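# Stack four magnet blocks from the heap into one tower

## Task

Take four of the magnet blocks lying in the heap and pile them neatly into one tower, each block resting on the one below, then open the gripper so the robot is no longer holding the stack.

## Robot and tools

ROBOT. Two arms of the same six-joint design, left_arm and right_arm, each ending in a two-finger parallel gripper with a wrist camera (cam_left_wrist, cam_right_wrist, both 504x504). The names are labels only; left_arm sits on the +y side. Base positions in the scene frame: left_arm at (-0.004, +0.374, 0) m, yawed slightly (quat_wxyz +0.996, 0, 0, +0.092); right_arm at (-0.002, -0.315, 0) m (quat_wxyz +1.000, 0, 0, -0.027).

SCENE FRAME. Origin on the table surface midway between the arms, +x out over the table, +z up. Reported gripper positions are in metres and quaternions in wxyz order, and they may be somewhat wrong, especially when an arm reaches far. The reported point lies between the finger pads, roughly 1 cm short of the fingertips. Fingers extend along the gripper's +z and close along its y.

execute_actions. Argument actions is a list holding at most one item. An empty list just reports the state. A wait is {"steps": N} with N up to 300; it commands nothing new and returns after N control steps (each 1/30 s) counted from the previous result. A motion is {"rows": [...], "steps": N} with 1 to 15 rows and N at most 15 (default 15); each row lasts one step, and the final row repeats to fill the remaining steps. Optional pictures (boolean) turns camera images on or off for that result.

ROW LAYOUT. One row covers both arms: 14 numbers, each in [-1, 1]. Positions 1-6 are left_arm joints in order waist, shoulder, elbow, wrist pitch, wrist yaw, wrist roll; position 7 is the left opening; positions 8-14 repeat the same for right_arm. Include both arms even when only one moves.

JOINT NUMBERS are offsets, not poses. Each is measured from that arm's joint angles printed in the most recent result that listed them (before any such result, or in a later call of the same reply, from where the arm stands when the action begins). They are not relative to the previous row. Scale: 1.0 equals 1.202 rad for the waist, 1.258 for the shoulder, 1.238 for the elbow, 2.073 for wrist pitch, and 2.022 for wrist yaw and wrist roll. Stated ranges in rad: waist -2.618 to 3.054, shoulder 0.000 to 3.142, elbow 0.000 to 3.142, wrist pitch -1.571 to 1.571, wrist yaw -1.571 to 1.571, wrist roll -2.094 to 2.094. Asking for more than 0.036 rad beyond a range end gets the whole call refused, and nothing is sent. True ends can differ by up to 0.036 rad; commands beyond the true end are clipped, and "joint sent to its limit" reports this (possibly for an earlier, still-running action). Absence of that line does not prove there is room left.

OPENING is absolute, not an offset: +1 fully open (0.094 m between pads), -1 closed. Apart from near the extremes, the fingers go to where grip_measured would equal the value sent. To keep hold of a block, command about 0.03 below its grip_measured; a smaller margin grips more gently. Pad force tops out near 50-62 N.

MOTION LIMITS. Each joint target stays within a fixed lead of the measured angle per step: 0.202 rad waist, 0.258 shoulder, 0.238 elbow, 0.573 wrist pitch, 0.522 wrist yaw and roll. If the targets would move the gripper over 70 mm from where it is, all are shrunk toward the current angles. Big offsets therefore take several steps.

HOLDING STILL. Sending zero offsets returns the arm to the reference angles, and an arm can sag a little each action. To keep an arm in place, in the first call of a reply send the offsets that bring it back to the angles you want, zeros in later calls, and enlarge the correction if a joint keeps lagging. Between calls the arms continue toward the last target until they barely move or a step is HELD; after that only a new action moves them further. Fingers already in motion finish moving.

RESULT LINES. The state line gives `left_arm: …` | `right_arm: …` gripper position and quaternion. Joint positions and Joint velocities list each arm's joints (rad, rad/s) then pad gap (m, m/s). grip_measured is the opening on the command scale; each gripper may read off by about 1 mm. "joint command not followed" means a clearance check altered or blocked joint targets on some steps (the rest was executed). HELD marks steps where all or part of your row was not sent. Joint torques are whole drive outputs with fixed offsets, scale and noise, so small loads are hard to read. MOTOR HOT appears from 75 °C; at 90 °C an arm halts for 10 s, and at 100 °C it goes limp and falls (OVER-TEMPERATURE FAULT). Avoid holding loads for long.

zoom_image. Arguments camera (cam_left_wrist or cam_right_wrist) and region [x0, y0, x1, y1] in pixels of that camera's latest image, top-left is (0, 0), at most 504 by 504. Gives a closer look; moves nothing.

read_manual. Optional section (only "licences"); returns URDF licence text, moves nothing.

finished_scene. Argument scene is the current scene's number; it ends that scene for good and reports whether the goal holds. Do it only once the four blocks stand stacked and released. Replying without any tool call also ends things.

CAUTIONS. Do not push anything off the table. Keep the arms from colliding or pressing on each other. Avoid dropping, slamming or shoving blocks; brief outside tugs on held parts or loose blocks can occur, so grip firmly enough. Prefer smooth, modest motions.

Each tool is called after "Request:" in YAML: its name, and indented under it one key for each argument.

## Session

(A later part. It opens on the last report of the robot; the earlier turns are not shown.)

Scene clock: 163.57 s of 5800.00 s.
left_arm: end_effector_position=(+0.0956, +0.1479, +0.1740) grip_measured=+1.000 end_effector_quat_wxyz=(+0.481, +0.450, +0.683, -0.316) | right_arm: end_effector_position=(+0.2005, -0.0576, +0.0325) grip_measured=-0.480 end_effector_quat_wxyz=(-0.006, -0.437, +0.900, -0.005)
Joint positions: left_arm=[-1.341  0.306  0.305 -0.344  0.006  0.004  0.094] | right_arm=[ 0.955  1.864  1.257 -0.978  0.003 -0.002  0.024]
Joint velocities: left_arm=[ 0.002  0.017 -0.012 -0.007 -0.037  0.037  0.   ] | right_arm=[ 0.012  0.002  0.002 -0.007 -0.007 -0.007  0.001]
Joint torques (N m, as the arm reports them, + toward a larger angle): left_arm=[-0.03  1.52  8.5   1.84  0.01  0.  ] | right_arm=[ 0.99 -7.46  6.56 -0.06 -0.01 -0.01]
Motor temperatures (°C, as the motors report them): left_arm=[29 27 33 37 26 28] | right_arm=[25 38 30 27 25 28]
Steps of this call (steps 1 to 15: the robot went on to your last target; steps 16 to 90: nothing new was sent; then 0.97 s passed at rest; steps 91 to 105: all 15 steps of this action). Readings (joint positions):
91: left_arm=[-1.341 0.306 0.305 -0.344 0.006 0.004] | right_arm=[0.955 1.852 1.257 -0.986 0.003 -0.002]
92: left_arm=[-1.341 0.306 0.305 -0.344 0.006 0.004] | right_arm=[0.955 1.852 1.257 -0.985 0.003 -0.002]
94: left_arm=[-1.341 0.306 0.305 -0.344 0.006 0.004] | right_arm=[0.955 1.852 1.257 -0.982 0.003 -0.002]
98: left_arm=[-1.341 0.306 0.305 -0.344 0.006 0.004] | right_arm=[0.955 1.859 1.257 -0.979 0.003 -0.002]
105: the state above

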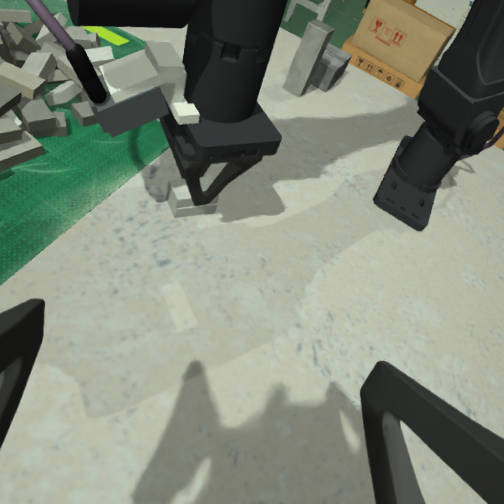

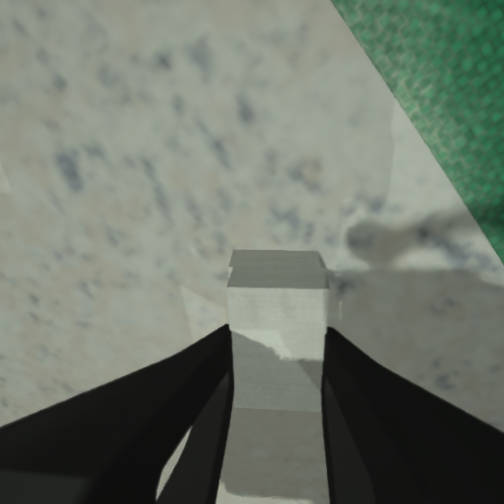

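Request:
execute_actions:
  actions:
    - {"rows":[[0,0,0,0,0,0,1,0,0,0,0,0,0,-0.45],[0,0,0,0,0,0,1,0,0,0,0,0,0,-0.35],[0,0,0,0,0,0,1,0,0,0.02,0,0,0,-0.25],[0,0,0,0,0,0,1,0,0,0.04,-0.01,0,0,-0.2],[0,0,0,0,0,0,1,0,0,0.065,-0.025,0,0,-0.2],[0,0,0,0,0,0,1,0,0,0.09,-0.04,0,0,-0.2],[0,0,0,0,0,0,1,0,0,0.12,-0.06,0,0,-0.2],[0,0,0,0,0,0,1,0,0,0.16,-0.08,0,0,-0.2],[0,0,0,0,0,0,1,-0.02,0.02,0.2,-0.1,0,-0.04,-0.2],[0,0,0,0,0,0,1,-0.06,0.05,0.24,-0.117,0,-0.09,-0.2],[0,0,0,0,0,0,1,-0.11,0.08,0.28,-0.117,0,-0.14,-0.2],[0,0,0,0,0,0,1,-0.16,0.11,0.32,-0.117,0,-0.19,-0.2],[0,0,0,0,0,0,1,-0.21,0.14,0.36,-0.117,0,-0.24,-0.2],[0,0,0,0,0,0,1,-0.26,0.17,0.4,-0.117,0,-0.28,-0.2],[0,0,0,0,0,0,1,-0.305,0.19,0.428,-0.117,0,-0.315,-0.2]],"steps":15}
  pictures: false

Request:
execute_actions:
  actions:
    - {"steps":22}

Scene clock: 172.97 s of 5800.00 s.
left_arm: end_effector_position=(+0.0956, +0.1479, +0.1740) grip_measured=+1.000 end_effector_quat_wxyz=(+0.481, +0.450, +0.683, -0.316) | right_arm: end_effector_position=(+0.3038, -0.0486, +0.0889) grip_measured=-0.202 end_effector_quat_wxyz=(+0.042, -0.492, +0.870, +0.015)
Joint positions: left_arm=[-1.341  0.306  0.305 -0.344  0.006  0.004  0.094] | right_arm=[ 0.761  2.012  1.688 -1.158 -0.013 -0.321  0.037]
Joint velocities: left_arm=[ 0.017  0.002 -0.012  0.095 -0.007  0.051  0.   ] | right_arm=[-1.458  0.886  1.111  0.022 -0.037 -1.619  0.001]
Joint torques (N m, as the arm reports them, + toward a larger angle): left_arm=[-0.04  1.39  8.44  1.84  0.   -0.01] | right_arm=[-1.97 -8.6   7.69 -0.51  0.04 -0.02]
Motor temperatures (°C, as the motors report them): left_arm=[29 27 33 37 26 28] | right_arm=[26 38 30 27 25 28]
Steps of this call (steps 1 to 15: the robot went on to your last target; steps 16 to 90: nothing new was sent; then 5.90 s passed at rest; steps 91 to 105: all 15 steps of this action). Readings (joint positions):
91: left_arm=[-1.341 0.306 0.305 -0.344 0.006 0.004] | right_arm=[0.955 1.864 1.257 -0.978 0.003 -0.002]
92: left_arm=[-1.341 0.306 0.305 -0.344 0.006 0.004] | right_arm=[0.955 1.864 1.257 -0.978 0.003 -0.002]
94: left_arm=[-1.341 0.306 0.305 -0.344 0.006 0.004] | right_arm=[0.955 1.864 1.257 -0.980 0.003 -0.002]
98: left_arm=[-1.341 0.306 0.305 -0.344 0.006 0.004] | right_arm=[0.955 1.871 1.338 -1.051 0.003 -0.002]
105: the state above

Scene clock: 173.70 s of 5800.00 s.
left_arm: end_effector_position=(+0.0956, +0.1479, +0.1740) grip_measured=+1.000 end_effector_quat_wxyz=(+0.481, +0.450, +0.683, -0.316) | right_arm: end_effector_position=(+0.3493, -0.1066, +0.0671) grip_measured=-0.202 end_effector_quat_wxyz=(+0.005, -0.551, +0.834, -0.005)
Joint positions: left_arm=[-1.341  0.306  0.305 -0.344  0.006  0.004  0.094] | right_arm=[ 0.59   2.113  1.756 -1.205  0.01  -0.631  0.037]
Joint velocities: left_arm=[ 0.007 -0.002  0.002 -0.037  0.007 -0.037  0.   ] | right_arm=[-0.007 -0.012 -0.012 -0.022 -0.051  0.007 -0.001]
Joint torques (N m, as the arm reports them, + toward a larger angle): left_arm=[-0.02  1.46  8.47  1.81 -0.02  0.01] | right_arm=[ -0.2  -11.66   9.62  -0.33  -0.08  -0.16]
Motor temperatures (°C, as the motors report them): left_arm=[29 27 33 37 26 28] | right_arm=[26 38 30 27 25 28]
Steps of this call (steps 1 to 22: the robot went on to your last target). Readings (joint positions):
1: left_arm=[-1.341 0.306 0.305 -0.344 0.006 0.004] | right_arm=[0.707 2.041 1.722 -1.158 -0.013 -0.380]
2: left_arm=[-1.341 0.306 0.305 -0.344 0.006 0.004] | right_arm=[0.657 2.067 1.745 -1.158 -0.009 -0.430]
4: left_arm=[-1.341 0.306 0.305 -0.344 0.006 0.004] | right_arm=[0.577 2.097 1.756 -1.160 0.005 -0.502]
8: left_arm=[-1.341 0.306 0.305 -0.344 0.006 0.004] | right_arm=[0.542 2.113 1.756 -1.188 0.019 -0.578]
22: the state above

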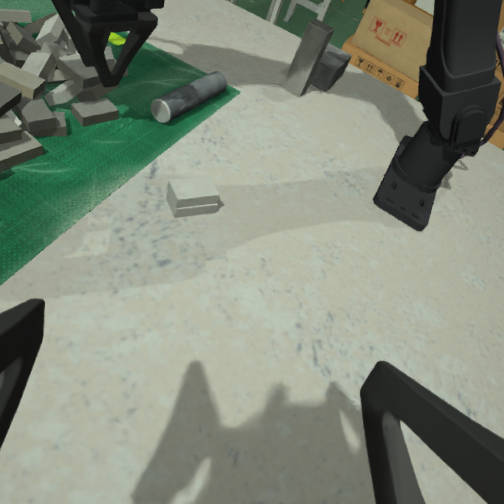

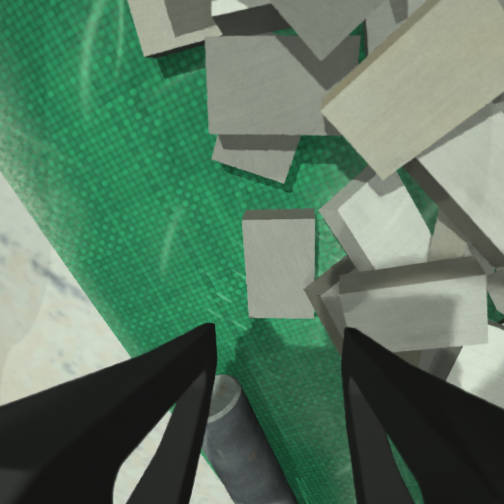

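Request:
execute_actions:
  actions:
    - {"rows":[[0,0,0,0,0,0,1,0,0,0.04,0,-0.008,0.04,-0.2],[0,0,0,0,0,0,1,0,0,0.06,0,-0.008,0.08,-0.2],[0,0,0,0,0,0,1,0.01,0,0.075,0,-0.008,0.12,-0.2],[0,0,0,0,0,0,1,0.02,0,0.092,0.015,-0.008,0.16,-0.2],[0,0,0,0,0,0,1,0.026,0,0.092,0.03,-0.008,0.2,-0.2],[0,0,0,0,0,0,1,0.026,0,0.092,0.045,-0.008,0.25,-0.2],[0,0,0,0,0,0,1,0.026,0,0.092,0.06,-0.008,0.3,-0.2],[0,0,0,0,0,0,1,0.026,0.007,0.092,0.075,-0.008,0.35,-0.2],[0,0,0,0,0,0,1,0.026,0.015,0.092,0.085,-0.008,0.386,-0.2]],"steps":15}
  pictures: false

Request:
execute_actions:
  actions:
    - {"steps":12}

Scene clock: 181.03 s of 5800.00 s.
left_arm: end_effector_position=(+0.0956, +0.1479, +0.1740) grip_measured=+1.000 end_effector_quat_wxyz=(+0.481, +0.450, +0.683, -0.316) | right_arm: end_effector_position=(+0.3906, -0.0658, +0.0903) grip_measured=-0.202 end_effector_quat_wxyz=(+0.106, -0.247, +0.963, +0.034)
Joint positions: left_arm=[-1.341  0.306  0.305 -0.344  0.006  0.004  0.094] | right_arm=[ 0.616  2.123  1.839 -1.064 -0.     0.061  0.037]
Joint velocities: left_arm=[-0.002  0.012 -0.002  0.081  0.051  0.051  0.   ] | right_arm=[0.007 0.032 0.002 0.125 0.007 0.564 0.001]
Joint torques (N m, as the arm reports them, + toward a larger angle): left_arm=[-0.03  1.53  8.45  1.8  -0.02 -0.01] | right_arm=[  0.54 -10.63   9.95   0.33  -0.05   0.01]
Motor temperatures (°C, as the motors report them): left_arm=[29 27 33 37 26 28] | right_arm=[26 39 31 27 25 28]
Steps of this call (steps 1 to 30: the robot went on to your last target; steps 31 to 90: nothing new was sent; then 3.83 s passed at rest; steps 91 to 105: all 15 steps of this action). Readings (joint positions):
91: left_arm=[-1.341 0.306 0.305 -0.344 0.006 0.004] | right_arm=[0.590 2.113 1.756 -1.205 0.009 -0.621]
92: left_arm=[-1.341 0.306 0.305 -0.344 0.006 0.004] | right_arm=[0.590 2.113 1.762 -1.208 0.008 -0.595]
94: left_arm=[-1.341 0.306 0.305 -0.344 0.006 0.004] | right_arm=[0.591 2.118 1.791 -1.209 0.007 -0.511]
98: left_arm=[-1.341 0.306 0.305 -0.344 0.006 0.004] | right_arm=[0.606 2.118 1.837 -1.149 0.005 -0.250]
105: the state above

Scene clock: 181.43 s of 5800.00 s.
left_arm: end_effector_position=(+0.0956, +0.1479, +0.1740) grip_measured=+1.000 end_effector_quat_wxyz=(+0.481, +0.450, +0.683, -0.316) | right_arm: end_effector_position=(+0.3935, -0.0636, +0.0902) grip_measured=-0.202 end_effector_quat_wxyz=(+0.111, -0.209, +0.971, +0.041)
Joint positions: left_arm=[-1.341  0.306  0.305 -0.344  0.006  0.004  0.094] | right_arm=[ 0.616  2.125  1.839 -1.048 -0.002  0.138  0.037]
Joint velocities: left_arm=[-0.002 -0.007  0.002  0.081 -0.051 -0.022  0.   ] | right_arm=[-0.002 -0.012 -0.012  0.037 -0.051  0.095  0.001]
Joint torques (N m, as the arm reports them, + toward a larger angle): left_arm=[-0.02  1.46  8.53  1.81 -0.02 -0.03] | right_arm=[  0.57 -10.76   9.99   0.36  -0.05   0.07]
Motor temperatures (°C, as the motors report them): left_arm=[29 27 33 37 26 28] | right_arm=[26 39 31 27 25 28]
Steps of this call (steps 1 to 12: the robot went on to your last target). Readings (joint positions):
1: left_arm=[-1.341 0.306 0.305 -0.344 0.006 0.004] | right_arm=[0.616 2.123 1.839 -1.060 -0.000 0.078]
2: left_arm=[-1.341 0.306 0.305 -0.344 0.006 0.004] | right_arm=[0.616 2.124 1.839 -1.057 -0.001 0.091]
4: left_arm=[-1.341 0.306 0.305 -0.344 0.006 0.004] | right_arm=[0.616 2.125 1.839 -1.053 -0.001 0.110]
8: left_arm=[-1.341 0.306 0.305 -0.344 0.006 0.004] | right_arm=[0.616 2.125 1.839 -1.049 -0.001 0.130]
12: the state above

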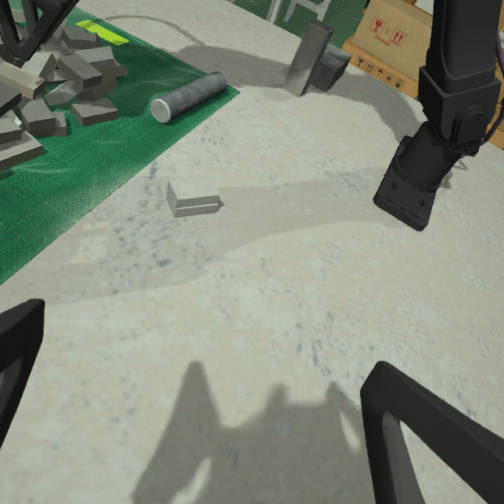

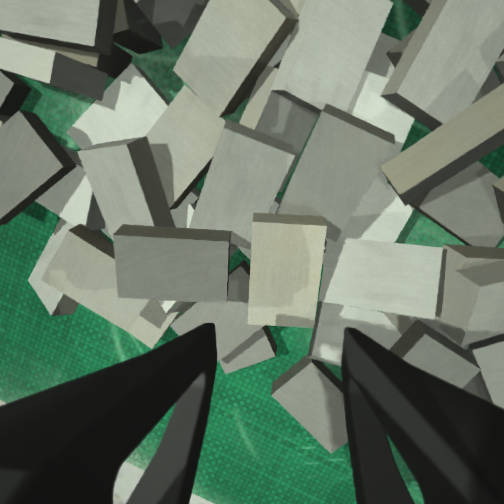

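Request:
execute_actions:
  actions:
    - {"rows":[[0,0,0,0,0,0,1,-0.016,0,0,0.01,0,0.035,-0.25],[0,0,0,0,0,0,1,-0.016,0.004,-0.012,0.018,0,0.035,-0.3],[0,0,0,0,0,0,1,-0.016,0.008,-0.018,0.026,0,0.035,-0.32],[0,0,0,0,0,0,1,-0.016,0.012,-0.024,0.034,0,0.035,-0.32],[0,0,0,0,0,0,1,-0.016,0.016,-0.03,0.042,0,0.035,-0.32],[0,0,0,0,0,0,1,-0.016,0.02,-0.036,0.05,0,0.035,-0.32],[0,0,0,0,0,0,1,-0.016,0.024,-0.042,0.056,0,0.035,-0.32],[0,0,0,0,0,0,1,-0.016,0.028,-0.048,0.06,0,0.035,-0.32],[0,0,0,0,0,0,1,-0.016,0.032,-0.054,0.065,0,0.035,-0.32],[0,0,0,0,0,0,1,-0.016,0.036,-0.059,0.065,0,0.035,-0.32],[0,0,0,0,0,0,1,-0.016,0.04,-0.063,0.065,0,0.035,-0.32]],"steps":15}
  pictures: false

Request:
execute_actions:
  actions:
    - {"steps":8}

Scene clock: 189.63 s of 5800.00 s.
left_arm: end_effector_position=(+0.0956, +0.1479, +0.1740) grip_measured=+1.000 end_effector_quat_wxyz=(+0.481, +0.450, +0.683, -0.316) | right_arm: end_effector_position=(+0.4044, -0.0629, +0.0575) grip_measured=-0.318 end_effector_quat_wxyz=(+0.113, -0.173, +0.977, +0.046)
Joint positions: left_arm=[-1.341  0.306  0.305 -0.344  0.006  0.004  0.094] | right_arm=[ 0.605  2.172  1.782 -0.937 -0.002  0.202  0.032]
Joint velocities: left_arm=[-0.012 -0.017  0.007 -0.007 -0.007 -0.081  0.   ] | right_arm=[ 0.002  0.012  0.002  0.051  0.037 -0.022  0.   ]
Joint torques (N m, as the arm reports them, + toward a larger angle): left_arm=[ 0.03  1.55  8.35  1.82 -0.02 -0.01] | right_arm=[ -0.72 -11.61   5.69   0.37   0.03  -0.02]
Motor temperatures (°C, as the motors report them): left_arm=[29 27 33 38 26 28] | right_arm=[25 40 32 27 25 28]
Steps of this call (steps 1 to 30: the robot went on to your last target; steps 31 to 90: nothing new was sent; then 4.70 s passed at rest; steps 91 to 105: all 15 steps of this action). Readings (joint positions):
91: left_arm=[-1.341 0.306 0.305 -0.344 0.006 0.004] | right_arm=[0.615 2.125 1.839 -1.047 -0.002 0.154]
92: left_arm=[-1.341 0.306 0.305 -0.344 0.006 0.004] | right_arm=[0.615 2.125 1.839 -1.046 -0.002 0.164]
94: left_arm=[-1.341 0.306 0.305 -0.344 0.006 0.004] | right_arm=[0.611 2.126 1.839 -1.034 -0.002 0.178]
98: left_arm=[-1.341 0.306 0.305 -0.344 0.006 0.004] | right_arm=[0.606 2.134 1.820 -0.984 -0.002 0.193]
105: the state above

Scene clock: 189.90 s of 5800.00 s.
left_arm: end_effector_position=(+0.0956, +0.1479, +0.1740) grip_measured=+1.000 end_effector_quat_wxyz=(+0.481, +0.450, +0.683, -0.316) | right_arm: end_effector_position=(+0.4048, -0.0626, +0.0576) grip_measured=-0.318 end_effector_quat_wxyz=(+0.114, -0.172, +0.977, +0.046)
Joint positions: left_arm=[-1.341  0.306  0.305 -0.344  0.006  0.004  0.094] | right_arm=[ 0.605  2.172  1.782 -0.935 -0.002  0.203  0.032]
Joint velocities: left_arm=[ 0.012 -0.002 -0.007 -0.066  0.022  0.007  0.   ] | right_arm=[-0.012  0.012 -0.007  0.037  0.007 -0.022  0.   ]
Joint torques (N m, as the arm reports them, + toward a larger angle): left_arm=[-0.12  1.31  8.5   1.83 -0.02  0.03] | right_arm=[ -0.8  -11.23   5.7    0.42  -0.02   0.01]
Motor temperatures (°C, as the motors report them): left_arm=[29 27 33 38 26 28] | right_arm=[25 40 32 27 25 28]
Steps of this call (steps 1 to 8: the robot went on to your last target). Readings (joint positions):
1: left_arm=[-1.341 0.306 0.305 -0.344 0.006 0.004] | right_arm=[0.605 2.172 1.782 -0.936 -0.002 0.203]
2: left_arm=[-1.341 0.306 0.305 -0.344 0.006 0.004] | right_arm=[0.605 2.172 1.782 -0.936 -0.002 0.203]
4: left_arm=[-1.341 0.306 0.305 -0.344 0.006 0.004] | right_arm=[0.605 2.172 1.782 -0.935 -0.002 0.203]
8: the state above

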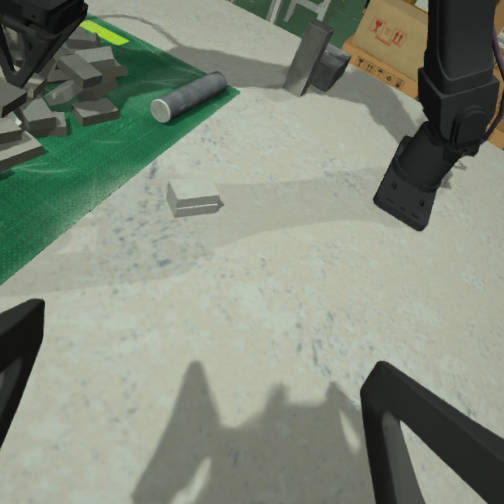

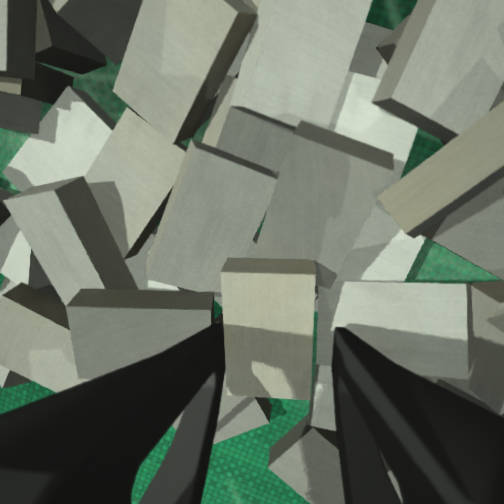

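Request:
execute_actions:
  actions:
    - {"rows":[[0,0,0,0,0,0,1,0,-0.025,0,0,0,0,-0.32],[0,0,0,0,0,0,1,0,-0.025,0,0,0,0,-0.32],[0,0,0,0,0,0,1,0.013,-0.025,0,0,0,0,-0.32],[0,0,0,0,0,0,1,0.013,-0.025,0,0,0,0,-0.34],[0,0,0,0,0,0,1,0.013,-0.025,0,0,0,0,-0.36],[0,0,0,0,0,0,1,0.013,-0.025,0,0,0,0,-0.36],[0,0,0,0,0,0,1,0.013,-0.02,0,0,0,0,-0.36],[0,0,0,0,0,0,1,0.013,-0.01,0,0,0,0,-0.36],[0,0,0,0,0,0,1,0.013,0,0,0.005,0,0,-0.36],[0,0,0,0,0,0,1,0.013,0.005,0,0.01,0,0,-0.36],[0,0,0,0,0,0,1,0.013,0.01,0,0.015,0,0,-0.36],[0,0,0,0,0,0,1,0.013,0.015,0,0.015,0,0,-0.36],[0,0,0,0,0,0,1,0.013,0.02,0,0.015,0,0,-0.36]],"steps":15}
  pictures: false

Request:
execute_actions:
  actions:
    - {"steps":8}

Scene clock: 196.47 s of 5800.00 s.
left_arm: end_effector_position=(+0.0956, +0.1479, +0.1740) grip_measured=+1.000 end_effector_quat_wxyz=(+0.481, +0.450, +0.683, -0.316) | right_arm: end_effector_position=(+0.4045, -0.0594, +0.0580) grip_measured=-0.358 end_effector_quat_wxyz=(+0.116, -0.175, +0.976, +0.048)
Joint positions: left_arm=[-1.341  0.306  0.305 -0.344  0.006  0.004  0.094] | right_arm=[ 0.611  2.172  1.782 -0.929 -0.002  0.203  0.03 ]
Joint velocities: left_arm=[-0.012 -0.027 -0.022  0.037 -0.037  0.037  0.   ] | right_arm=[ 0.002  0.012  0.012  0.007  0.022 -0.037  0.001]
Joint torques (N m, as the arm reports them, + toward a larger angle): left_arm=[-0.07  1.46  8.53  1.84  0.02  0.02] | right_arm=[ 0.75 -9.66  7.12  0.47 -0.02 -0.03]
Motor temperatures (°C, as the motors report them): left_arm=[29 27 33 38 26 28] | right_arm=[25 41 31 27 25 28]
Steps of this call (steps 1 to 15: the robot went on to your last target; steps 16 to 90: nothing new was sent; then 3.07 s passed at rest; steps 91 to 105: all 15 steps of this action). Readings (joint positions):
91: left_arm=[-1.341 0.306 0.305 -0.344 0.006 0.004] | right_arm=[0.605 2.171 1.782 -0.935 -0.002 0.203]
92: left_arm=[-1.341 0.306 0.305 -0.344 0.006 0.004] | right_arm=[0.605 2.171 1.782 -0.935 -0.002 0.203]
94: left_arm=[-1.341 0.306 0.305 -0.344 0.006 0.004] | right_arm=[0.606 2.168 1.782 -0.935 -0.002 0.203]
98: left_arm=[-1.341 0.306 0.305 -0.344 0.006 0.004] | right_arm=[0.610 2.165 1.782 -0.935 -0.002 0.203]
105: the state above

Scene clock: 196.73 s of 5800.00 s.
left_arm: end_effector_position=(+0.0956, +0.1479, +0.1740) grip_measured=+1.000 end_effector_quat_wxyz=(+0.481, +0.450, +0.683, -0.316) | right_arm: end_effector_position=(+0.4045, -0.0594, +0.0580) grip_measured=-0.358 end_effector_quat_wxyz=(+0.116, -0.175, +0.976, +0.048)
Joint positions: left_arm=[-1.341  0.306  0.305 -0.344  0.006  0.004  0.094] | right_arm=[ 0.611  2.172  1.782 -0.929 -0.002  0.203  0.03 ]
Joint velocities: left_arm=[-0.007  0.002 -0.007 -0.037 -0.007  0.037  0.   ] | right_arm=[-0.017  0.002 -0.002 -0.007 -0.051 -0.037  0.   ]
Joint torques (N m, as the arm reports them, + toward a larger angle): left_arm=[-0.02  1.36  8.61  1.82 -0.01 -0.01] | right_arm=[ 0.72 -9.66  7.43  0.46 -0.03 -0.02]
Motor temperatures (°C, as the motors report them): left_arm=[29 27 33 38 26 28] | right_arm=[25 41 31 27 25 28]
Steps of this call (steps 1 to 8: the robot went on to your last target). Readings (joint positions):
1: left_arm=[-1.341 0.306 0.305 -0.344 0.006 0.004] | right_arm=[0.611 2.172 1.782 -0.929 -0.002 0.203]
2: left_arm=[-1.341 0.306 0.305 -0.344 0.006 0.004] | right_arm=[0.611 2.172 1.782 -0.929 -0.002 0.203]
4: left_arm=[-1.341 0.306 0.305 -0.344 0.006 0.004] | right_arm=[0.611 2.172 1.782 -0.929 -0.002 0.203]
8: the state above

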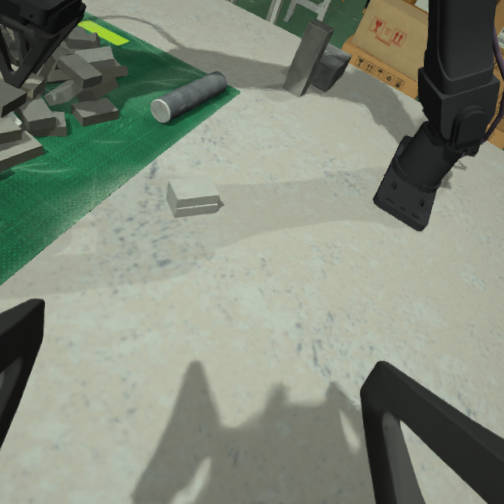

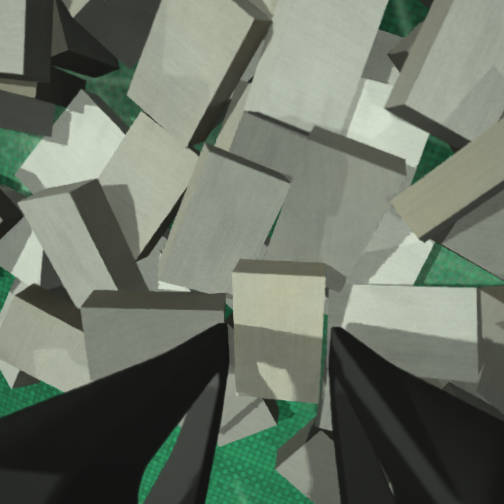

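Request:
execute_actions:
  actions:
    - {"rows":[[0,0,0,0,0,0,1,0,-0.025,0.03,-0.01,0,0,-0.36],[0,0,0,0,0,0,1,0,-0.025,0.05,-0.025,0,0,-0.36],[0,0,0,0,0,0,1,0,-0.025,0.07,-0.04,0,0,-0.36],[0,0,0,0,0,0,1,0,-0.025,0.085,-0.05,0,0,-0.36],[0,0,0,0,0,0,1,0,-0.025,0.085,-0.05,0,0,-0.36],[0,0,0,0,0,0,1,0,-0.025,0.085,-0.05,0,-0.05,-0.36],[0,0,0,0,0,0,1,0.01,-0.025,0.085,-0.05,0,-0.12,-0.36],[0,0,0,0,0,0,1,0.02,-0.025,0.085,-0.05,0,-0.2,-0.36],[0,0,0,0,0,0,1,0.03,-0.025,0.085,-0.05,0,-0.3,-0.36],[0,0,0,0,0,0,1,0.04,-0.025,0.085,-0.05,0,-0.4,-0.36],[0,0,0,0,0,0,1,0.05,-0.025,0.085,-0.05,0,-0.5,-0.3],[0,0,0,0,0,0,1,0.06,-0.025,0.085,-0.05,0,-0.6,-0.3],[0,0,0,0,0,0,1,0.07,-0.025,0.085,-0.05,0,-0.7,-0.25],[0,0,0,0,0,0,1,0.07,-0.025,0.085,-0.05,0,-0.778,-0.25]],"steps":15}
  pictures: false

Request:
execute_actions:
  actions:
    - {"steps":25}

Scene clock: 204.67 s of 5800.00 s.
left_arm: end_effector_position=(+0.0956, +0.1479, +0.1740) grip_measured=+1.000 end_effector_quat_wxyz=(+0.481, +0.450, +0.683, -0.316) | right_arm: end_effector_position=(+0.3884, -0.0332, +0.0847) grip_measured=-0.253 end_effector_quat_wxyz=(+0.131, -0.570, +0.811, +0.001)
Joint positions: left_arm=[-1.341  0.306  0.305 -0.344  0.006  0.004  0.094] | right_arm=[ 0.676  2.154  1.857 -1.01   0.    -0.603  0.035]
Joint velocities: left_arm=[ 0.012 -0.002 -0.007 -0.022 -0.051  0.037  0.   ] | right_arm=[ 0.379 -0.002 -0.022 -0.022  0.037 -2.733  0.002]
Joint torques (N m, as the arm reports them, + toward a larger angle): left_arm=[-0.06  1.44  8.42  1.86  0.    0.01] | right_arm=[ -0.28 -12.72   9.95   0.09   0.04  -0.04]
Motor temperatures (°C, as the motors report them): left_arm=[29 27 33 38 26 28] | right_arm=[25 40 31 27 25 28]
Steps of this call (steps 1 to 15: the robot went on to your last target; steps 16 to 90: nothing new was sent; then 4.43 s passed at rest; steps 91 to 105: all 15 steps of this action). Readings (joint positions):
91: left_arm=[-1.341 0.306 0.305 -0.344 0.006 0.004] | right_arm=[0.611 2.169 1.782 -0.930 -0.002 0.203]
92: left_arm=[-1.341 0.306 0.305 -0.344 0.006 0.004] | right_arm=[0.611 2.168 1.787 -0.938 -0.002 0.203]
94: left_arm=[-1.341 0.306 0.305 -0.344 0.006 0.004] | right_arm=[0.611 2.168 1.812 -0.967 -0.002 0.203]
98: left_arm=[-1.341 0.306 0.305 -0.344 0.006 0.004] | right_arm=[0.612 2.159 1.853 -0.993 -0.002 0.086]
105: the state above

Scene clock: 205.50 s of 5800.00 s.
left_arm: end_effector_position=(+0.0956, +0.1479, +0.1740) grip_measured=+1.000 end_effector_quat_wxyz=(+0.481, +0.450, +0.683, -0.316) | right_arm: end_effector_position=(+0.3797, -0.0233, +0.0844) grip_measured=-0.252 end_effector_quat_wxyz=(-0.121, +0.838, -0.531, +0.045)
Joint positions: left_arm=[-1.341  0.306  0.305 -0.344  0.006  0.004  0.094] | right_arm=[ 0.703  2.154  1.857 -1.015 -0.    -1.362  0.035]
Joint velocities: left_arm=[ 0.002 -0.002 -0.002  0.081 -0.007 -0.022  0.   ] | right_arm=[-0.012  0.007 -0.032 -0.022 -0.051 -0.051  0.   ]
Joint torques (N m, as the arm reports them, + toward a larger angle): left_arm=[-0.05  1.44  8.42  1.82  0.    0.01] | right_arm=[ -0.68 -12.7   10.07   0.06  -0.03  -0.08]
Motor temperatures (°C, as the motors report them): left_arm=[29 27 33 38 26 28] | right_arm=[25 41 31 27 25 28]
Steps of this call (steps 1 to 25: the robot went on to your last target). Readings (joint positions):
1: left_arm=[-1.341 0.306 0.305 -0.344 0.006 0.004] | right_arm=[0.688 2.154 1.857 -1.011 -0.000 -0.704]
2: left_arm=[-1.341 0.306 0.305 -0.344 0.006 0.004] | right_arm=[0.696 2.154 1.857 -1.011 -0.000 -0.805]
4: left_arm=[-1.341 0.306 0.305 -0.344 0.006 0.004] | right_arm=[0.704 2.154 1.857 -1.014 -0.001 -0.996]
8: left_arm=[-1.341 0.306 0.305 -0.344 0.006 0.004] | right_arm=[0.703 2.154 1.857 -1.015 -0.000 -1.215]
25: the state above

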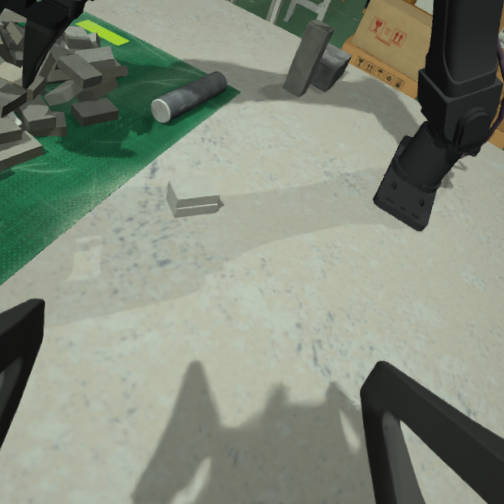

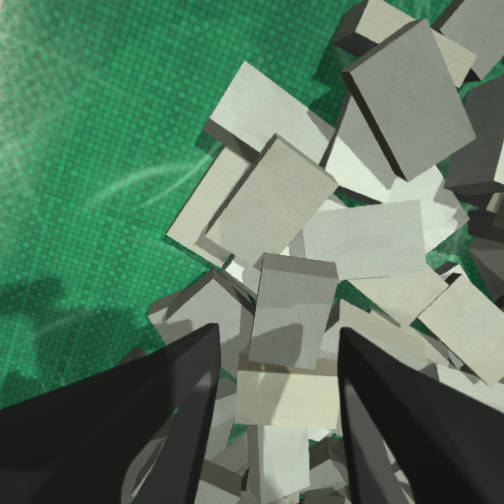

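Request:
execute_actions:
  actions:
    - {"rows":[[0,0,0,0,0,0,1,-0.014,-0.005,0,0.01,0,0.02,-0.25],[0,0,0,0,0,0,1,-0.027,-0.005,0,0.02,0,0.042,-0.25],[0,0,0,0,0,0,1,-0.027,0,0,0.025,0,0.042,-0.25],[0,0,0,0,0,0,1,-0.027,0.005,0,0.03,0,0.042,-0.25],[0,0,0,0,0,0,1,-0.027,0.01,0,0.035,0,0.042,-0.25],[0,0,0,0,0,0,1,-0.027,0.015,0,0.04,0,0.042,-0.25],[0,0,0,0,0,0,1,-0.027,0.02,-0.005,0.043,0,0.042,-0.25],[0,0,0,0,0,0,1,-0.027,0.025,-0.01,0.043,0,0.042,-0.25],[0,0,0,0,0,0,1,-0.027,0.03,-0.015,0.043,0,0.042,-0.25],[0,0,0,0,0,0,1,-0.027,0.035,-0.02,0.043,0,0.042,-0.25],[0,0,0,0,0,0,1,-0.027,0.04,-0.024,0.043,0,0.042,-0.25],[0,0,0,0,0,0,1,-0.027,0.044,-0.024,0.043,0,0.042,-0.25]],"steps":15}
  pictures: false

Request:
execute_actions:
  actions:
    - {"steps":8}

Scene clock: 214.73 s of 5800.00 s.
left_arm: end_effector_position=(+0.0956, +0.1479, +0.1740) grip_measured=+1.000 end_effector_quat_wxyz=(+0.481, +0.450, +0.683, -0.316) | right_arm: end_effector_position=(+0.4000, -0.0260, +0.0648) grip_measured=-0.252 end_effector_quat_wxyz=(-0.131, +0.808, -0.572, +0.047)
Joint positions: left_arm=[-1.341  0.306  0.305 -0.344  0.006  0.004  0.094] | right_arm=[ 0.675  2.205  1.855 -0.941  0.003 -1.288  0.035]
Joint velocities: left_arm=[ 0.002  0.002 -0.017  0.037  0.007 -0.007  0.   ] | right_arm=[ 0.032  0.002 -0.037  0.066 -0.037  0.037 -0.   ]
Joint torques (N m, as the arm reports them, + toward a larger angle): left_arm=[0.01 1.47 8.52 1.82 0.04 0.01] | right_arm=[ -0.21 -11.71   5.48   0.36   0.02   0.06]
Motor temperatures (°C, as the motors report them): left_arm=[29 27 33 39 26 28] | right_arm=[25 42 32 27 25 28]
Steps of this call (steps 1 to 30: the robot went on to your last target; steps 31 to 90: nothing new was sent; then 5.73 s passed at rest; steps 91 to 105: all 15 steps of this action). Readings (joint positions):
91: left_arm=[-1.341 0.306 0.305 -0.344 0.006 0.004] | right_arm=[0.703 2.154 1.857 -1.014 -0.000 -1.360]
92: left_arm=[-1.341 0.306 0.305 -0.344 0.006 0.004] | right_arm=[0.701 2.154 1.857 -1.011 -0.000 -1.347]
94: left_arm=[-1.341 0.306 0.305 -0.344 0.006 0.004] | right_arm=[0.694 2.154 1.857 -0.998 -0.000 -1.325]
98: left_arm=[-1.341 0.306 0.305 -0.344 0.006 0.004] | right_arm=[0.678 2.161 1.857 -0.964 0.002 -1.301]
105: the state above

Scene clock: 215.00 s of 5800.00 s.
left_arm: end_effector_position=(+0.0956, +0.1479, +0.1740) grip_measured=+1.000 end_effector_quat_wxyz=(+0.481, +0.450, +0.683, -0.316) | right_arm: end_effector_position=(+0.4002, -0.0259, +0.0648) grip_measured=-0.252 end_effector_quat_wxyz=(-0.132, +0.807, -0.573, +0.047)
Joint positions: left_arm=[-1.341  0.306  0.305 -0.344  0.006  0.004  0.094] | right_arm=[ 0.675  2.205  1.854 -0.94   0.003 -1.286  0.035]
Joint velocities: left_arm=[ 0.002 -0.007  0.012 -0.022  0.007 -0.007  0.   ] | right_arm=[-0.002 -0.002 -0.012 -0.007  0.066 -0.007 -0.   ]
Joint torques (N m, as the arm reports them, + toward a larger angle): left_arm=[-0.15  1.54  8.48  1.84 -0.01  0.02] | right_arm=[ -0.2  -11.73   5.37   0.4   -0.04   0.05]
Motor temperatures (°C, as the motors report them): left_arm=[29 27 33 39 26 28] | right_arm=[25 42 32 27 25 28]
Steps of this call (steps 1 to 8: the robot went on to your last target). Readings (joint positions):
1: left_arm=[-1.341 0.306 0.305 -0.344 0.006 0.004] | right_arm=[0.675 2.205 1.854 -0.941 0.003 -1.288]
2: left_arm=[-1.341 0.306 0.305 -0.344 0.006 0.004] | right_arm=[0.675 2.205 1.854 -0.940 0.003 -1.287]
4: left_arm=[-1.341 0.306 0.305 -0.344 0.006 0.004] | right_arm=[0.675 2.205 1.854 -0.940 0.003 -1.286]
8: the state above

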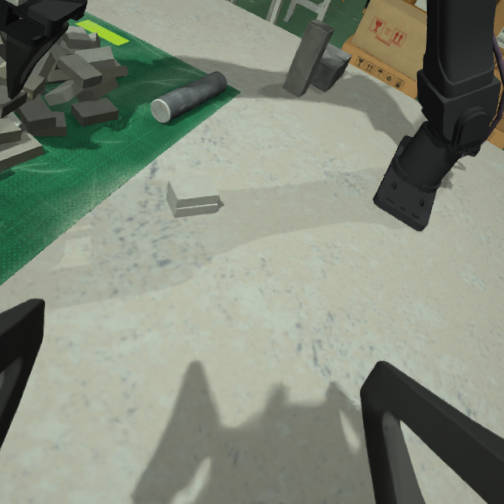

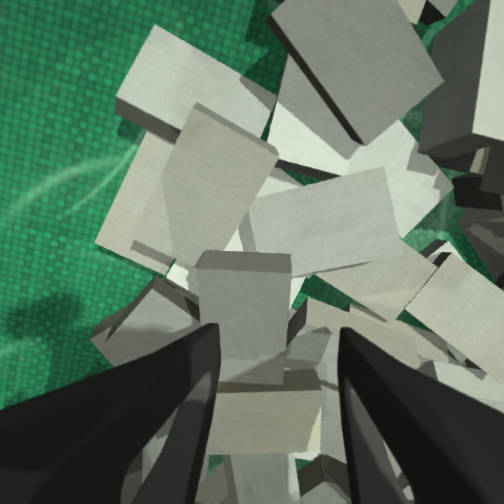

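Request:
execute_actions:
  actions:
    - {"rows":[[0,0,0,0,0,0,1,0,-0.03,0,0,0,0,-0.25],[0,0,0,0,0,0,1,0,-0.03,0,0,0,0,-0.25],[0,0,0,0,0,0,1,0,-0.03,0,0,0,0,-0.25],[0,0,0,0,0,0,1,0,-0.03,0,-0.015,0,0,-0.25],[0,0,0,0,0,0,1,0.01,-0.03,0,-0.033,0,0,-0.25]],"steps":15}

Scene clock: 219.87 s of 5800.00 s.
left_arm: end_effector_position=(+0.0956, +0.1479, +0.1740) grip_measured=+1.000 end_effector_quat_wxyz=(+0.481, +0.450, +0.683, -0.316) | right_arm: end_effector_position=(+0.3923, -0.0319, +0.0705) grip_measured=-0.252 end_effector_quat_wxyz=(-0.119, +0.809, -0.574, +0.043)
Joint positions: left_arm=[-1.341  0.306  0.305 -0.344  0.006  0.004  0.094] | right_arm=[ 0.675  2.186  1.854 -0.985  0.004 -1.285  0.035]
Joint velocities: left_arm=[-0.007  0.002 -0.007  0.022  0.022 -0.022  0.   ] | right_arm=[-0.017 -0.002  0.007 -0.081 -0.081 -0.022 -0.001]
Joint torques (N m, as the arm reports them, + toward a larger angle): left_arm=[0.   1.48 8.5  1.82 0.   0.01] | right_arm=[  0.96 -13.46   7.5    0.03  -0.01  -0.02]
Motor temperatures (°C, as the motors report them): left_arm=[29 27 34 39 26 28] | right_arm=[25 42 31 27 25 28]
Steps of this call (steps 1 to 15: the robot went on to your last target; steps 16 to 90: nothing new was sent; then 1.37 s passed at rest; steps 91 to 105: all 15 steps of this action). Readings (joint positions):
91: left_arm=[-1.341 0.306 0.305 -0.344 0.006 0.004] | right_arm=[0.675 2.202 1.854 -0.940 0.003 -1.285]
92: left_arm=[-1.341 0.306 0.305 -0.344 0.006 0.004] | right_arm=[0.675 2.200 1.854 -0.940 0.003 -1.285]
94: left_arm=[-1.341 0.306 0.305 -0.344 0.006 0.004] | right_arm=[0.675 2.194 1.854 -0.941 0.003 -1.285]
98: left_arm=[-1.341 0.306 0.305 -0.344 0.006 0.004] | right_arm=[0.675 2.186 1.854 -0.967 0.004 -1.285]
105: the state above

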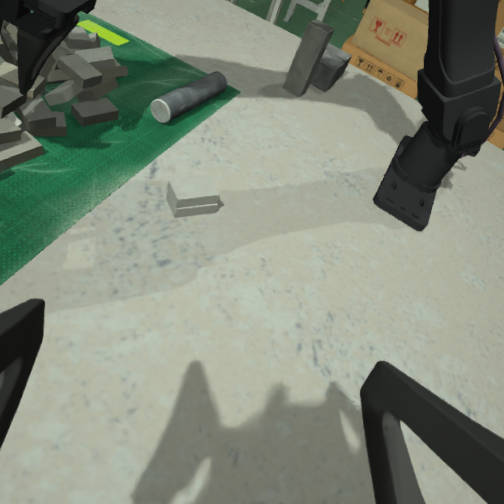

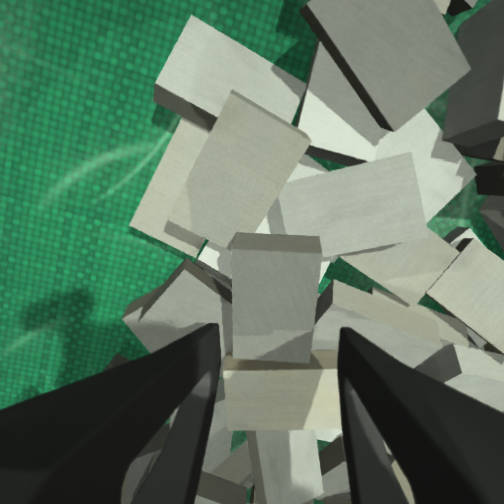

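Request:
execute_actions:
  actions:
    - {"rows":[[0,0,0,0,0,0,1,0.018,-0.01,0,0,0,0,-0.25],[0,0,0,0,0,0,1,0.018,-0.01,0,0,0,0,-0.25],[0,0,0,0,0,0,1,0.018,-0.01,0,0,0,0,-0.25],[0,0,0,0,0,0,1,0.018,-0.005,0,0.005,0,0,-0.25],[0,0,0,0,0,0,1,0.018,0,0,0.005,0,0,-0.25],[0,0,0,0,0,0,1,0.018,0.005,0,0.011,0,0,-0.25],[0,0,0,0,0,0,1,0.018,0.01,0,0.011,0,0,-0.25],[0,0,0,0,0,0,1,0.018,0.015,0,0.011,0,0,-0.25],[0,0,0,0,0,0,1,0.018,0.02,0,0.011,0,0,-0.25],[0,0,0,0,0,0,1,0.018,0.025,0,0.011,0,0,-0.25],[0,0,0,0,0,0,1,0.018,0.03,0,0.011,0,0,-0.25]],"steps":15}
  pictures: false

Request:
execute_actions:
  actions:
    - {"steps":6}

Scene clock: 225.23 s of 5800.00 s.
left_arm: end_effector_position=(+0.0956, +0.1479, +0.1740) grip_measured=+1.000 end_effector_quat_wxyz=(+0.481, +0.450, +0.683, -0.316) | right_arm: end_effector_position=(+0.3887, -0.0264, +0.0559) grip_measured=-0.252 end_effector_quat_wxyz=(-0.108, +0.814, -0.570, +0.039)
Joint positions: left_arm=[-1.341  0.306  0.305 -0.344  0.006  0.004  0.094] | right_arm=[ 0.689  2.219  1.854 -0.976  0.006 -1.285  0.035]
Joint velocities: left_arm=[ 0.007 -0.017  0.002 -0.007  0.066 -0.081  0.   ] | right_arm=[-0.007  0.105  0.007  0.007 -0.022  0.066 -0.   ]
Joint torques (N m, as the arm reports them, + toward a larger angle): left_arm=[ 0.03  1.59  8.45  1.85 -0.01  0.02] | right_arm=[  0.67 -11.91   7.34   0.31  -0.05  -0.01]
Motor temperatures (°C, as the motors report them): left_arm=[29 27 34 39 26 28] | right_arm=[25 43 31 27 25 28]
Steps of this call (steps 1 to 15: the robot went on to your last target; steps 16 to 90: nothing new was sent; then 1.87 s passed at rest; steps 91 to 105: all 15 steps of this action). Readings (joint positions):
91: left_arm=[-1.341 0.306 0.305 -0.344 0.006 0.004] | right_arm=[0.676 2.186 1.854 -0.988 0.005 -1.285]
92: left_arm=[-1.341 0.306 0.305 -0.344 0.006 0.004] | right_arm=[0.677 2.186 1.854 -0.988 0.006 -1.285]
94: left_arm=[-1.341 0.306 0.305 -0.344 0.006 0.004] | right_arm=[0.681 2.186 1.854 -0.988 0.006 -1.285]
98: left_arm=[-1.341 0.306 0.305 -0.344 0.006 0.004] | right_arm=[0.689 2.187 1.854 -0.983 0.006 -1.285]
105: the state above

Scene clock: 225.43 s of 5800.00 s.
left_arm: end_effector_position=(+0.0956, +0.1479, +0.1740) grip_measured=+1.000 end_effector_quat_wxyz=(+0.481, +0.450, +0.683, -0.316) | right_arm: end_effector_position=(+0.3886, -0.0265, +0.0536) grip_measured=-0.252 end_effector_quat_wxyz=(-0.106, +0.814, -0.570, +0.039)
Joint positions: left_arm=[-1.341  0.306  0.305 -0.344  0.006  0.004  0.094] | right_arm=[ 0.689  2.224  1.854 -0.975  0.006 -1.285  0.035]
Joint velocities: left_arm=[ 0.002  0.002  0.002  0.022 -0.051 -0.066  0.   ] | right_arm=[ 0.007  0.002  0.007 -0.066 -0.007 -0.066  0.001]
Joint torques (N m, as the arm reports them, + toward a larger angle): left_arm=[ 0.04  1.5   8.46  1.81 -0.01  0.03] | right_arm=[  0.54 -12.04   7.42   0.32  -0.03  -0.01]
Motor temperatures (°C, as the motors report them): left_arm=[29 27 34 39 26 28] | right_arm=[25 43 31 27 25 28]
Steps of this call (steps 1 to 6: the robot went on to your last target). Readings (joint positions):
1: left_arm=[-1.341 0.306 0.305 -0.344 0.006 0.004] | right_arm=[0.689 2.222 1.854 -0.976 0.006 -1.285]
2: left_arm=[-1.341 0.306 0.305 -0.344 0.006 0.004] | right_arm=[0.689 2.223 1.854 -0.976 0.006 -1.285]
4: left_arm=[-1.341 0.306 0.305 -0.344 0.006 0.004] | right_arm=[0.689 2.224 1.854 -0.976 0.006 -1.285]
6: the state above

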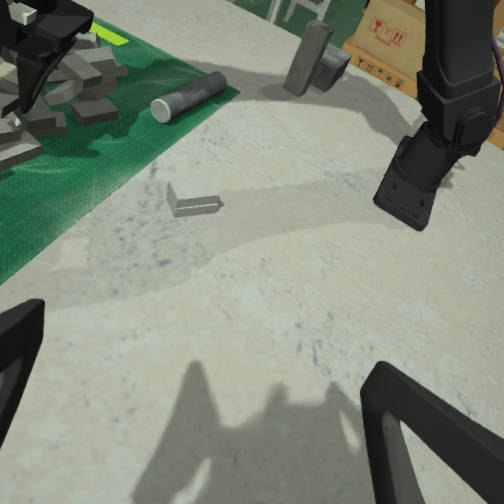

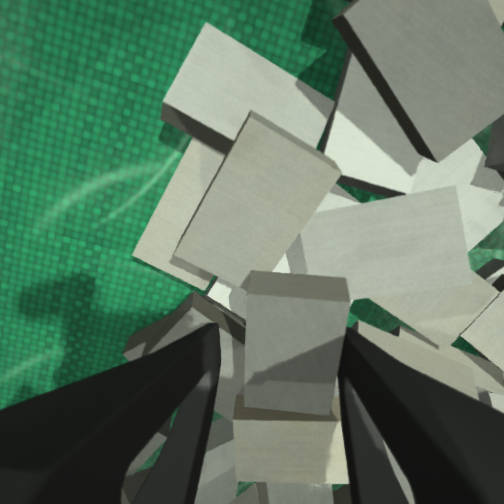

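Request:
execute_actions:
  actions:
    - {"rows":[[0,0,0,0,0,0,1,0,-0.005,0,0.008,0,0,-0.28],[0,0,0,0,0,0,1,0,-0.005,0,0.012,0,0,-0.31],[0,0,0,0,0,0,1,0,-0.005,0,0.015,0,0,-0.34],[0,0,0,0,0,0,1,0,-0.005,0,0.015,0,0,-0.37],[0,0,0,0,0,0,1,0,-0.005,0,0.015,0,0,-0.4],[0,0,0,0,0,0,1,0,-0.005,0,0.015,0,0,-0.43],[0,0,0,0,0,0,1,0,-0.005,0,0.015,0,0,-0.46],[0,0,0,0,0,0,1,0,-0.005,0,0.015,0,0,-0.49],[0,0,0,0,0,0,1,0,-0.005,0,0.015,0,0,-0.52]],"steps":13}

Scene clock: 228.33 s of 5800.00 s.
left_arm: end_effector_position=(+0.0956, +0.1479, +0.1740) grip_measured=+1.000 end_effector_quat_wxyz=(+0.481, +0.450, +0.683, -0.316) | right_arm: end_effector_position=(+0.3916, -0.0248, +0.0545) grip_measured=-0.478 end_effector_quat_wxyz=(-0.112, +0.813, -0.569, +0.042)
Joint positions: left_arm=[-1.341  0.306  0.305 -0.344  0.006  0.004  0.094] | right_arm=[ 0.689  2.224  1.854 -0.961  0.008 -1.285  0.025]
Joint velocities: left_arm=[ 0.012  0.007 -0.012 -0.066  0.051 -0.051  0.   ] | right_arm=[-0.002  0.002 -0.017 -0.037  0.007 -0.007 -0.   ]
Joint torques (N m, as the arm reports them, + toward a larger angle): left_arm=[-0.11  1.47  8.6   1.83  0.03  0.01] | right_arm=[ -0.02 -12.59   7.44   0.36  -0.03  -0.01]
Motor temperatures (°C, as the motors report them): left_arm=[29 27 34 39 26 28] | right_arm=[25 44 31 27 25 28]
Steps of this call (steps 1 to 15: the robot went on to your last target; steps 16 to 74: nothing new was sent; steps 75 to 87: all 13 steps of this action). Readings (joint positions):
75: left_arm=[-1.341 0.306 0.305 -0.344 0.006 0.004] | right_arm=[0.689 2.224 1.854 -0.975 0.006 -1.285]
76: left_arm=[-1.341 0.306 0.305 -0.344 0.006 0.004] | right_arm=[0.689 2.224 1.854 -0.973 0.007 -1.285]
78: left_arm=[-1.341 0.306 0.305 -0.344 0.006 0.004] | right_arm=[0.689 2.224 1.854 -0.968 0.008 -1.285]
82: left_arm=[-1.341 0.306 0.305 -0.344 0.006 0.004] | right_arm=[0.689 2.224 1.854 -0.961 0.008 -1.285]
87: the state above

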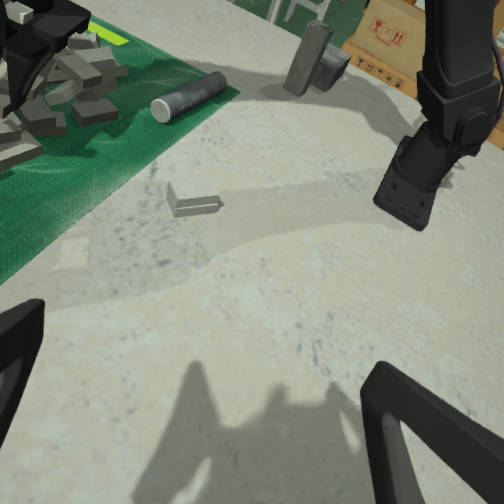

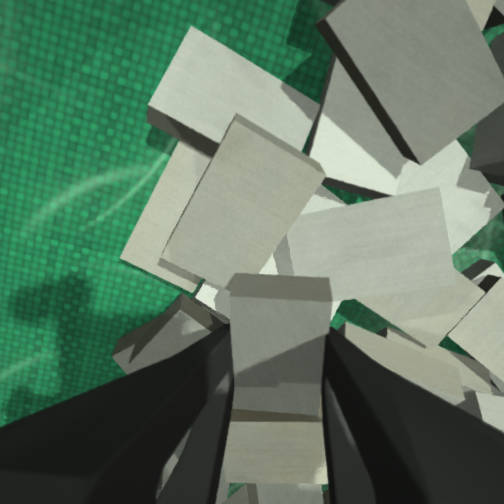

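Request:
execute_actions:
  actions:
    - {"rows":[[0,0,0,0,0,0,1,0,-0.025,0,-0.005,0,0,-0.52],[0,0,0,0,0,0,1,0.005,-0.035,0,-0.01,0,0,-0.52],[0,0,0,0,0,0,1,0.01,-0.05,-0.01,-0.02,0,0,-0.52],[0,0,0,0,0,0,1,0.015,-0.07,-0.02,-0.03,0,0,-0.52],[0,0,0,0,0,0,1,0.02,-0.095,-0.035,-0.045,0,0,-0.52],[0,0,0,0,0,0,1,0.03,-0.12,-0.055,-0.06,0,0.04,-0.52],[0,0,0,0,0,0,1,0.05,-0.15,-0.08,-0.075,0,0.1,-0.52],[0,0,0,0,0,0,1,0.075,-0.18,-0.11,-0.09,0,0.18,-0.52],[0,0,0,0,0,0,1,0.1,-0.21,-0.145,-0.099,0,0.26,-0.52],[0,0,0,0,0,0,1,0.125,-0.235,-0.18,-0.099,0,0.34,-0.52],[0,0,0,0,0,0,1,0.15,-0.255,-0.22,-0.099,0,0.42,-0.52],[0,0,0,0,0,0,1,0.175,-0.27,-0.26,-0.099,0,0.5,-0.52],[0,0,0,0,0,0,1,0.195,-0.28,-0.3,-0.099,0,0.56,-0.52],[0,0,0,0,0,0,1,0.21,-0.288,-0.34,-0.099,0,0.61,-0.52],[0,0,0,0,0,0,1,0.218,-0.292,-0.38,-0.099,0,0.64,-0.52]],"steps":15}
  pictures: false

Request:
execute_actions:
  actions:
    - {"steps":25}

Request:
zoom_image:
  camera: "cam_left_wrist"
  region: [140,120,260,240]

Request:
zoom_image:
  camera: "cam_right_wrist"
  region: [180,200,380,430]

Scene clock: 237.97 s of 5800.00 s.
left_arm: end_effector_position=(+0.0956, +0.1479, +0.1740) grip_measured=+1.000 end_effector_quat_wxyz=(+0.481, +0.450, +0.683, -0.316) | right_arm: end_effector_position=(+0.2377, -0.0286, +0.0980) grip_measured=-0.478 end_effector_quat_wxyz=(+0.058, -0.638, +0.768, +0.004)
Joint positions: left_arm=[-1.341  0.306  0.305 -0.344  0.006  0.004  0.094] | right_arm=[ 0.93   1.857  1.509 -1.107  0.013 -0.511  0.025]
Joint velocities: left_arm=[-0.007 -0.002  0.002 -0.022  0.037 -0.081  0.   ] | right_arm=[ 0.916 -0.383 -1.331 -0.125 -0.154  2.762 -0.001]
Joint torques (N m, as the arm reports them, + toward a larger angle): left_arm=[-0.03  1.53  8.61  1.84  0.   -0.03] | right_arm=[-2.68 -6.62  3.65 -0.39  0.12  0.  ]
Motor temperatures (°C, as the motors report them): left_arm=[29 27 34 39 26 28] | right_arm=[25 44 31 27 25 28]
Steps of this call (steps 1 to 15: the robot went on to your last target; steps 16 to 90: nothing new was sent; then 6.13 s passed at rest; steps 91 to 105: all 15 steps of this action). Readings (joint positions):
91: left_arm=[-1.341 0.306 0.305 -0.344 0.006 0.004] | right_arm=[0.689 2.224 1.854 -0.961 0.008 -1.285]
92: left_arm=[-1.341 0.306 0.305 -0.344 0.006 0.004] | right_arm=[0.689 2.222 1.854 -0.962 0.009 -1.285]
94: left_arm=[-1.341 0.306 0.305 -0.344 0.006 0.004] | right_arm=[0.689 2.209 1.850 -0.970 0.009 -1.285]
98: left_arm=[-1.341 0.306 0.305 -0.344 0.006 0.004] | right_arm=[0.711 2.102 1.778 -1.025 0.017 -1.183]
105: the state above

Scene clock: 238.80 s of 5800.00 s.
left_arm: end_effector_position=(+0.0956, +0.1479, +0.1740) grip_measured=+1.000 end_effector_quat_wxyz=(+0.481, +0.450, +0.683, -0.316) | right_arm: end_effector_position=(+0.1964, -0.0618, +0.0609) grip_measured=-0.478 end_effector_quat_wxyz=(-0.036, -0.436, +0.899, -0.019)
Joint positions: left_arm=[-1.341  0.306  0.305 -0.344  0.006  0.004  0.094] | right_arm=[ 0.957  1.871  1.382 -1.163  0.003  0.001  0.025]
Joint velocities: left_arm=[-0.007  0.002 -0.007  0.037  0.007 -0.066  0.   ] | right_arm=[-0.007 -0.007 -0.007 -0.051 -0.081  0.007  0.   ]
Joint torques (N m, as the arm reports them, + toward a larger angle): left_arm=[-0.09  1.5   8.46  1.82  0.   -0.02] | right_arm=[-0.62 -9.7   6.72 -0.36  0.02  0.02]
Motor temperatures (°C, as the motors report them): left_arm=[29 27 34 39 26 28] | right_arm=[25 44 31 27 25 28]
Steps of this call (steps 1 to 25: the robot went on to your last target). Readings (joint positions):
1: left_arm=[-1.341 0.306 0.305 -0.344 0.006 0.004] | right_arm=[0.956 1.850 1.469 -1.117 0.006 -0.412]
2: left_arm=[-1.341 0.306 0.305 -0.344 0.006 0.004] | right_arm=[0.973 1.852 1.436 -1.129 0.001 -0.329]
4: left_arm=[-1.341 0.306 0.305 -0.344 0.006 0.004] | right_arm=[0.978 1.864 1.394 -1.150 -0.002 -0.210]
8: left_arm=[-1.341 0.306 0.305 -0.344 0.006 0.004] | right_arm=[0.960 1.871 1.382 -1.163 0.002 -0.084]
25: the state above

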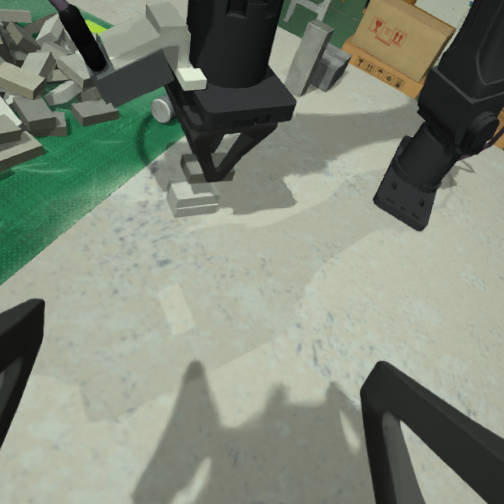

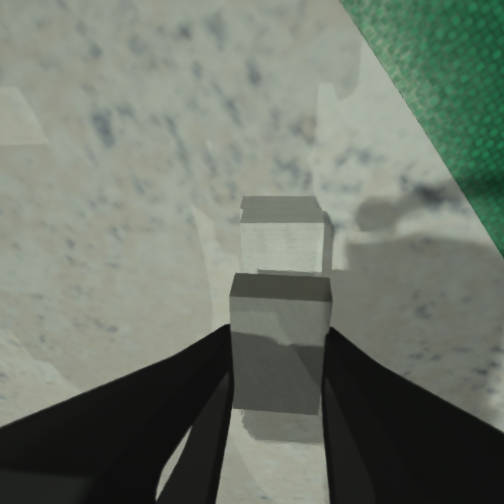

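Region (140, 120, 260, 240) of cam_left_wrist's 504x504 image, scaled by 4.200, with more detail than that image has.

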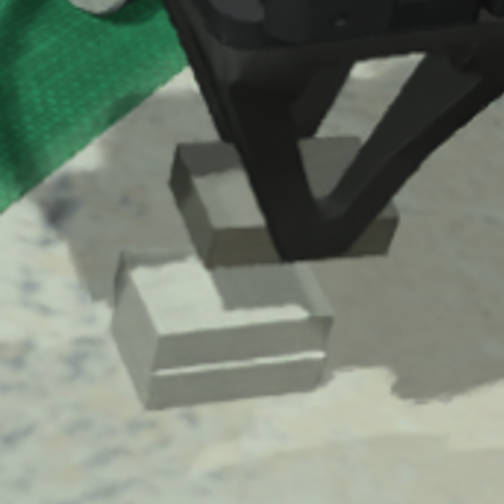

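Region (180, 200, 380, 430) of cam_right_wrist's 504x504 image, scaled by 2.191, with more detail than that image has; it fills the left 438 columns of this view, and the rest is white.

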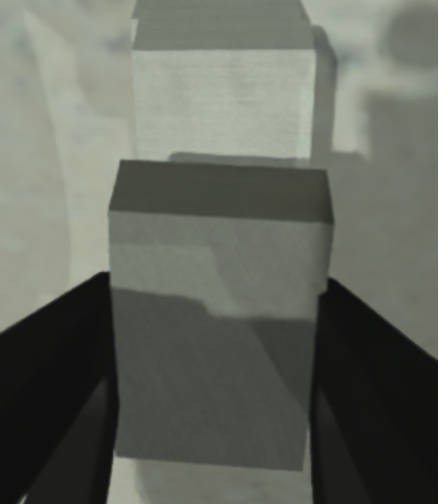

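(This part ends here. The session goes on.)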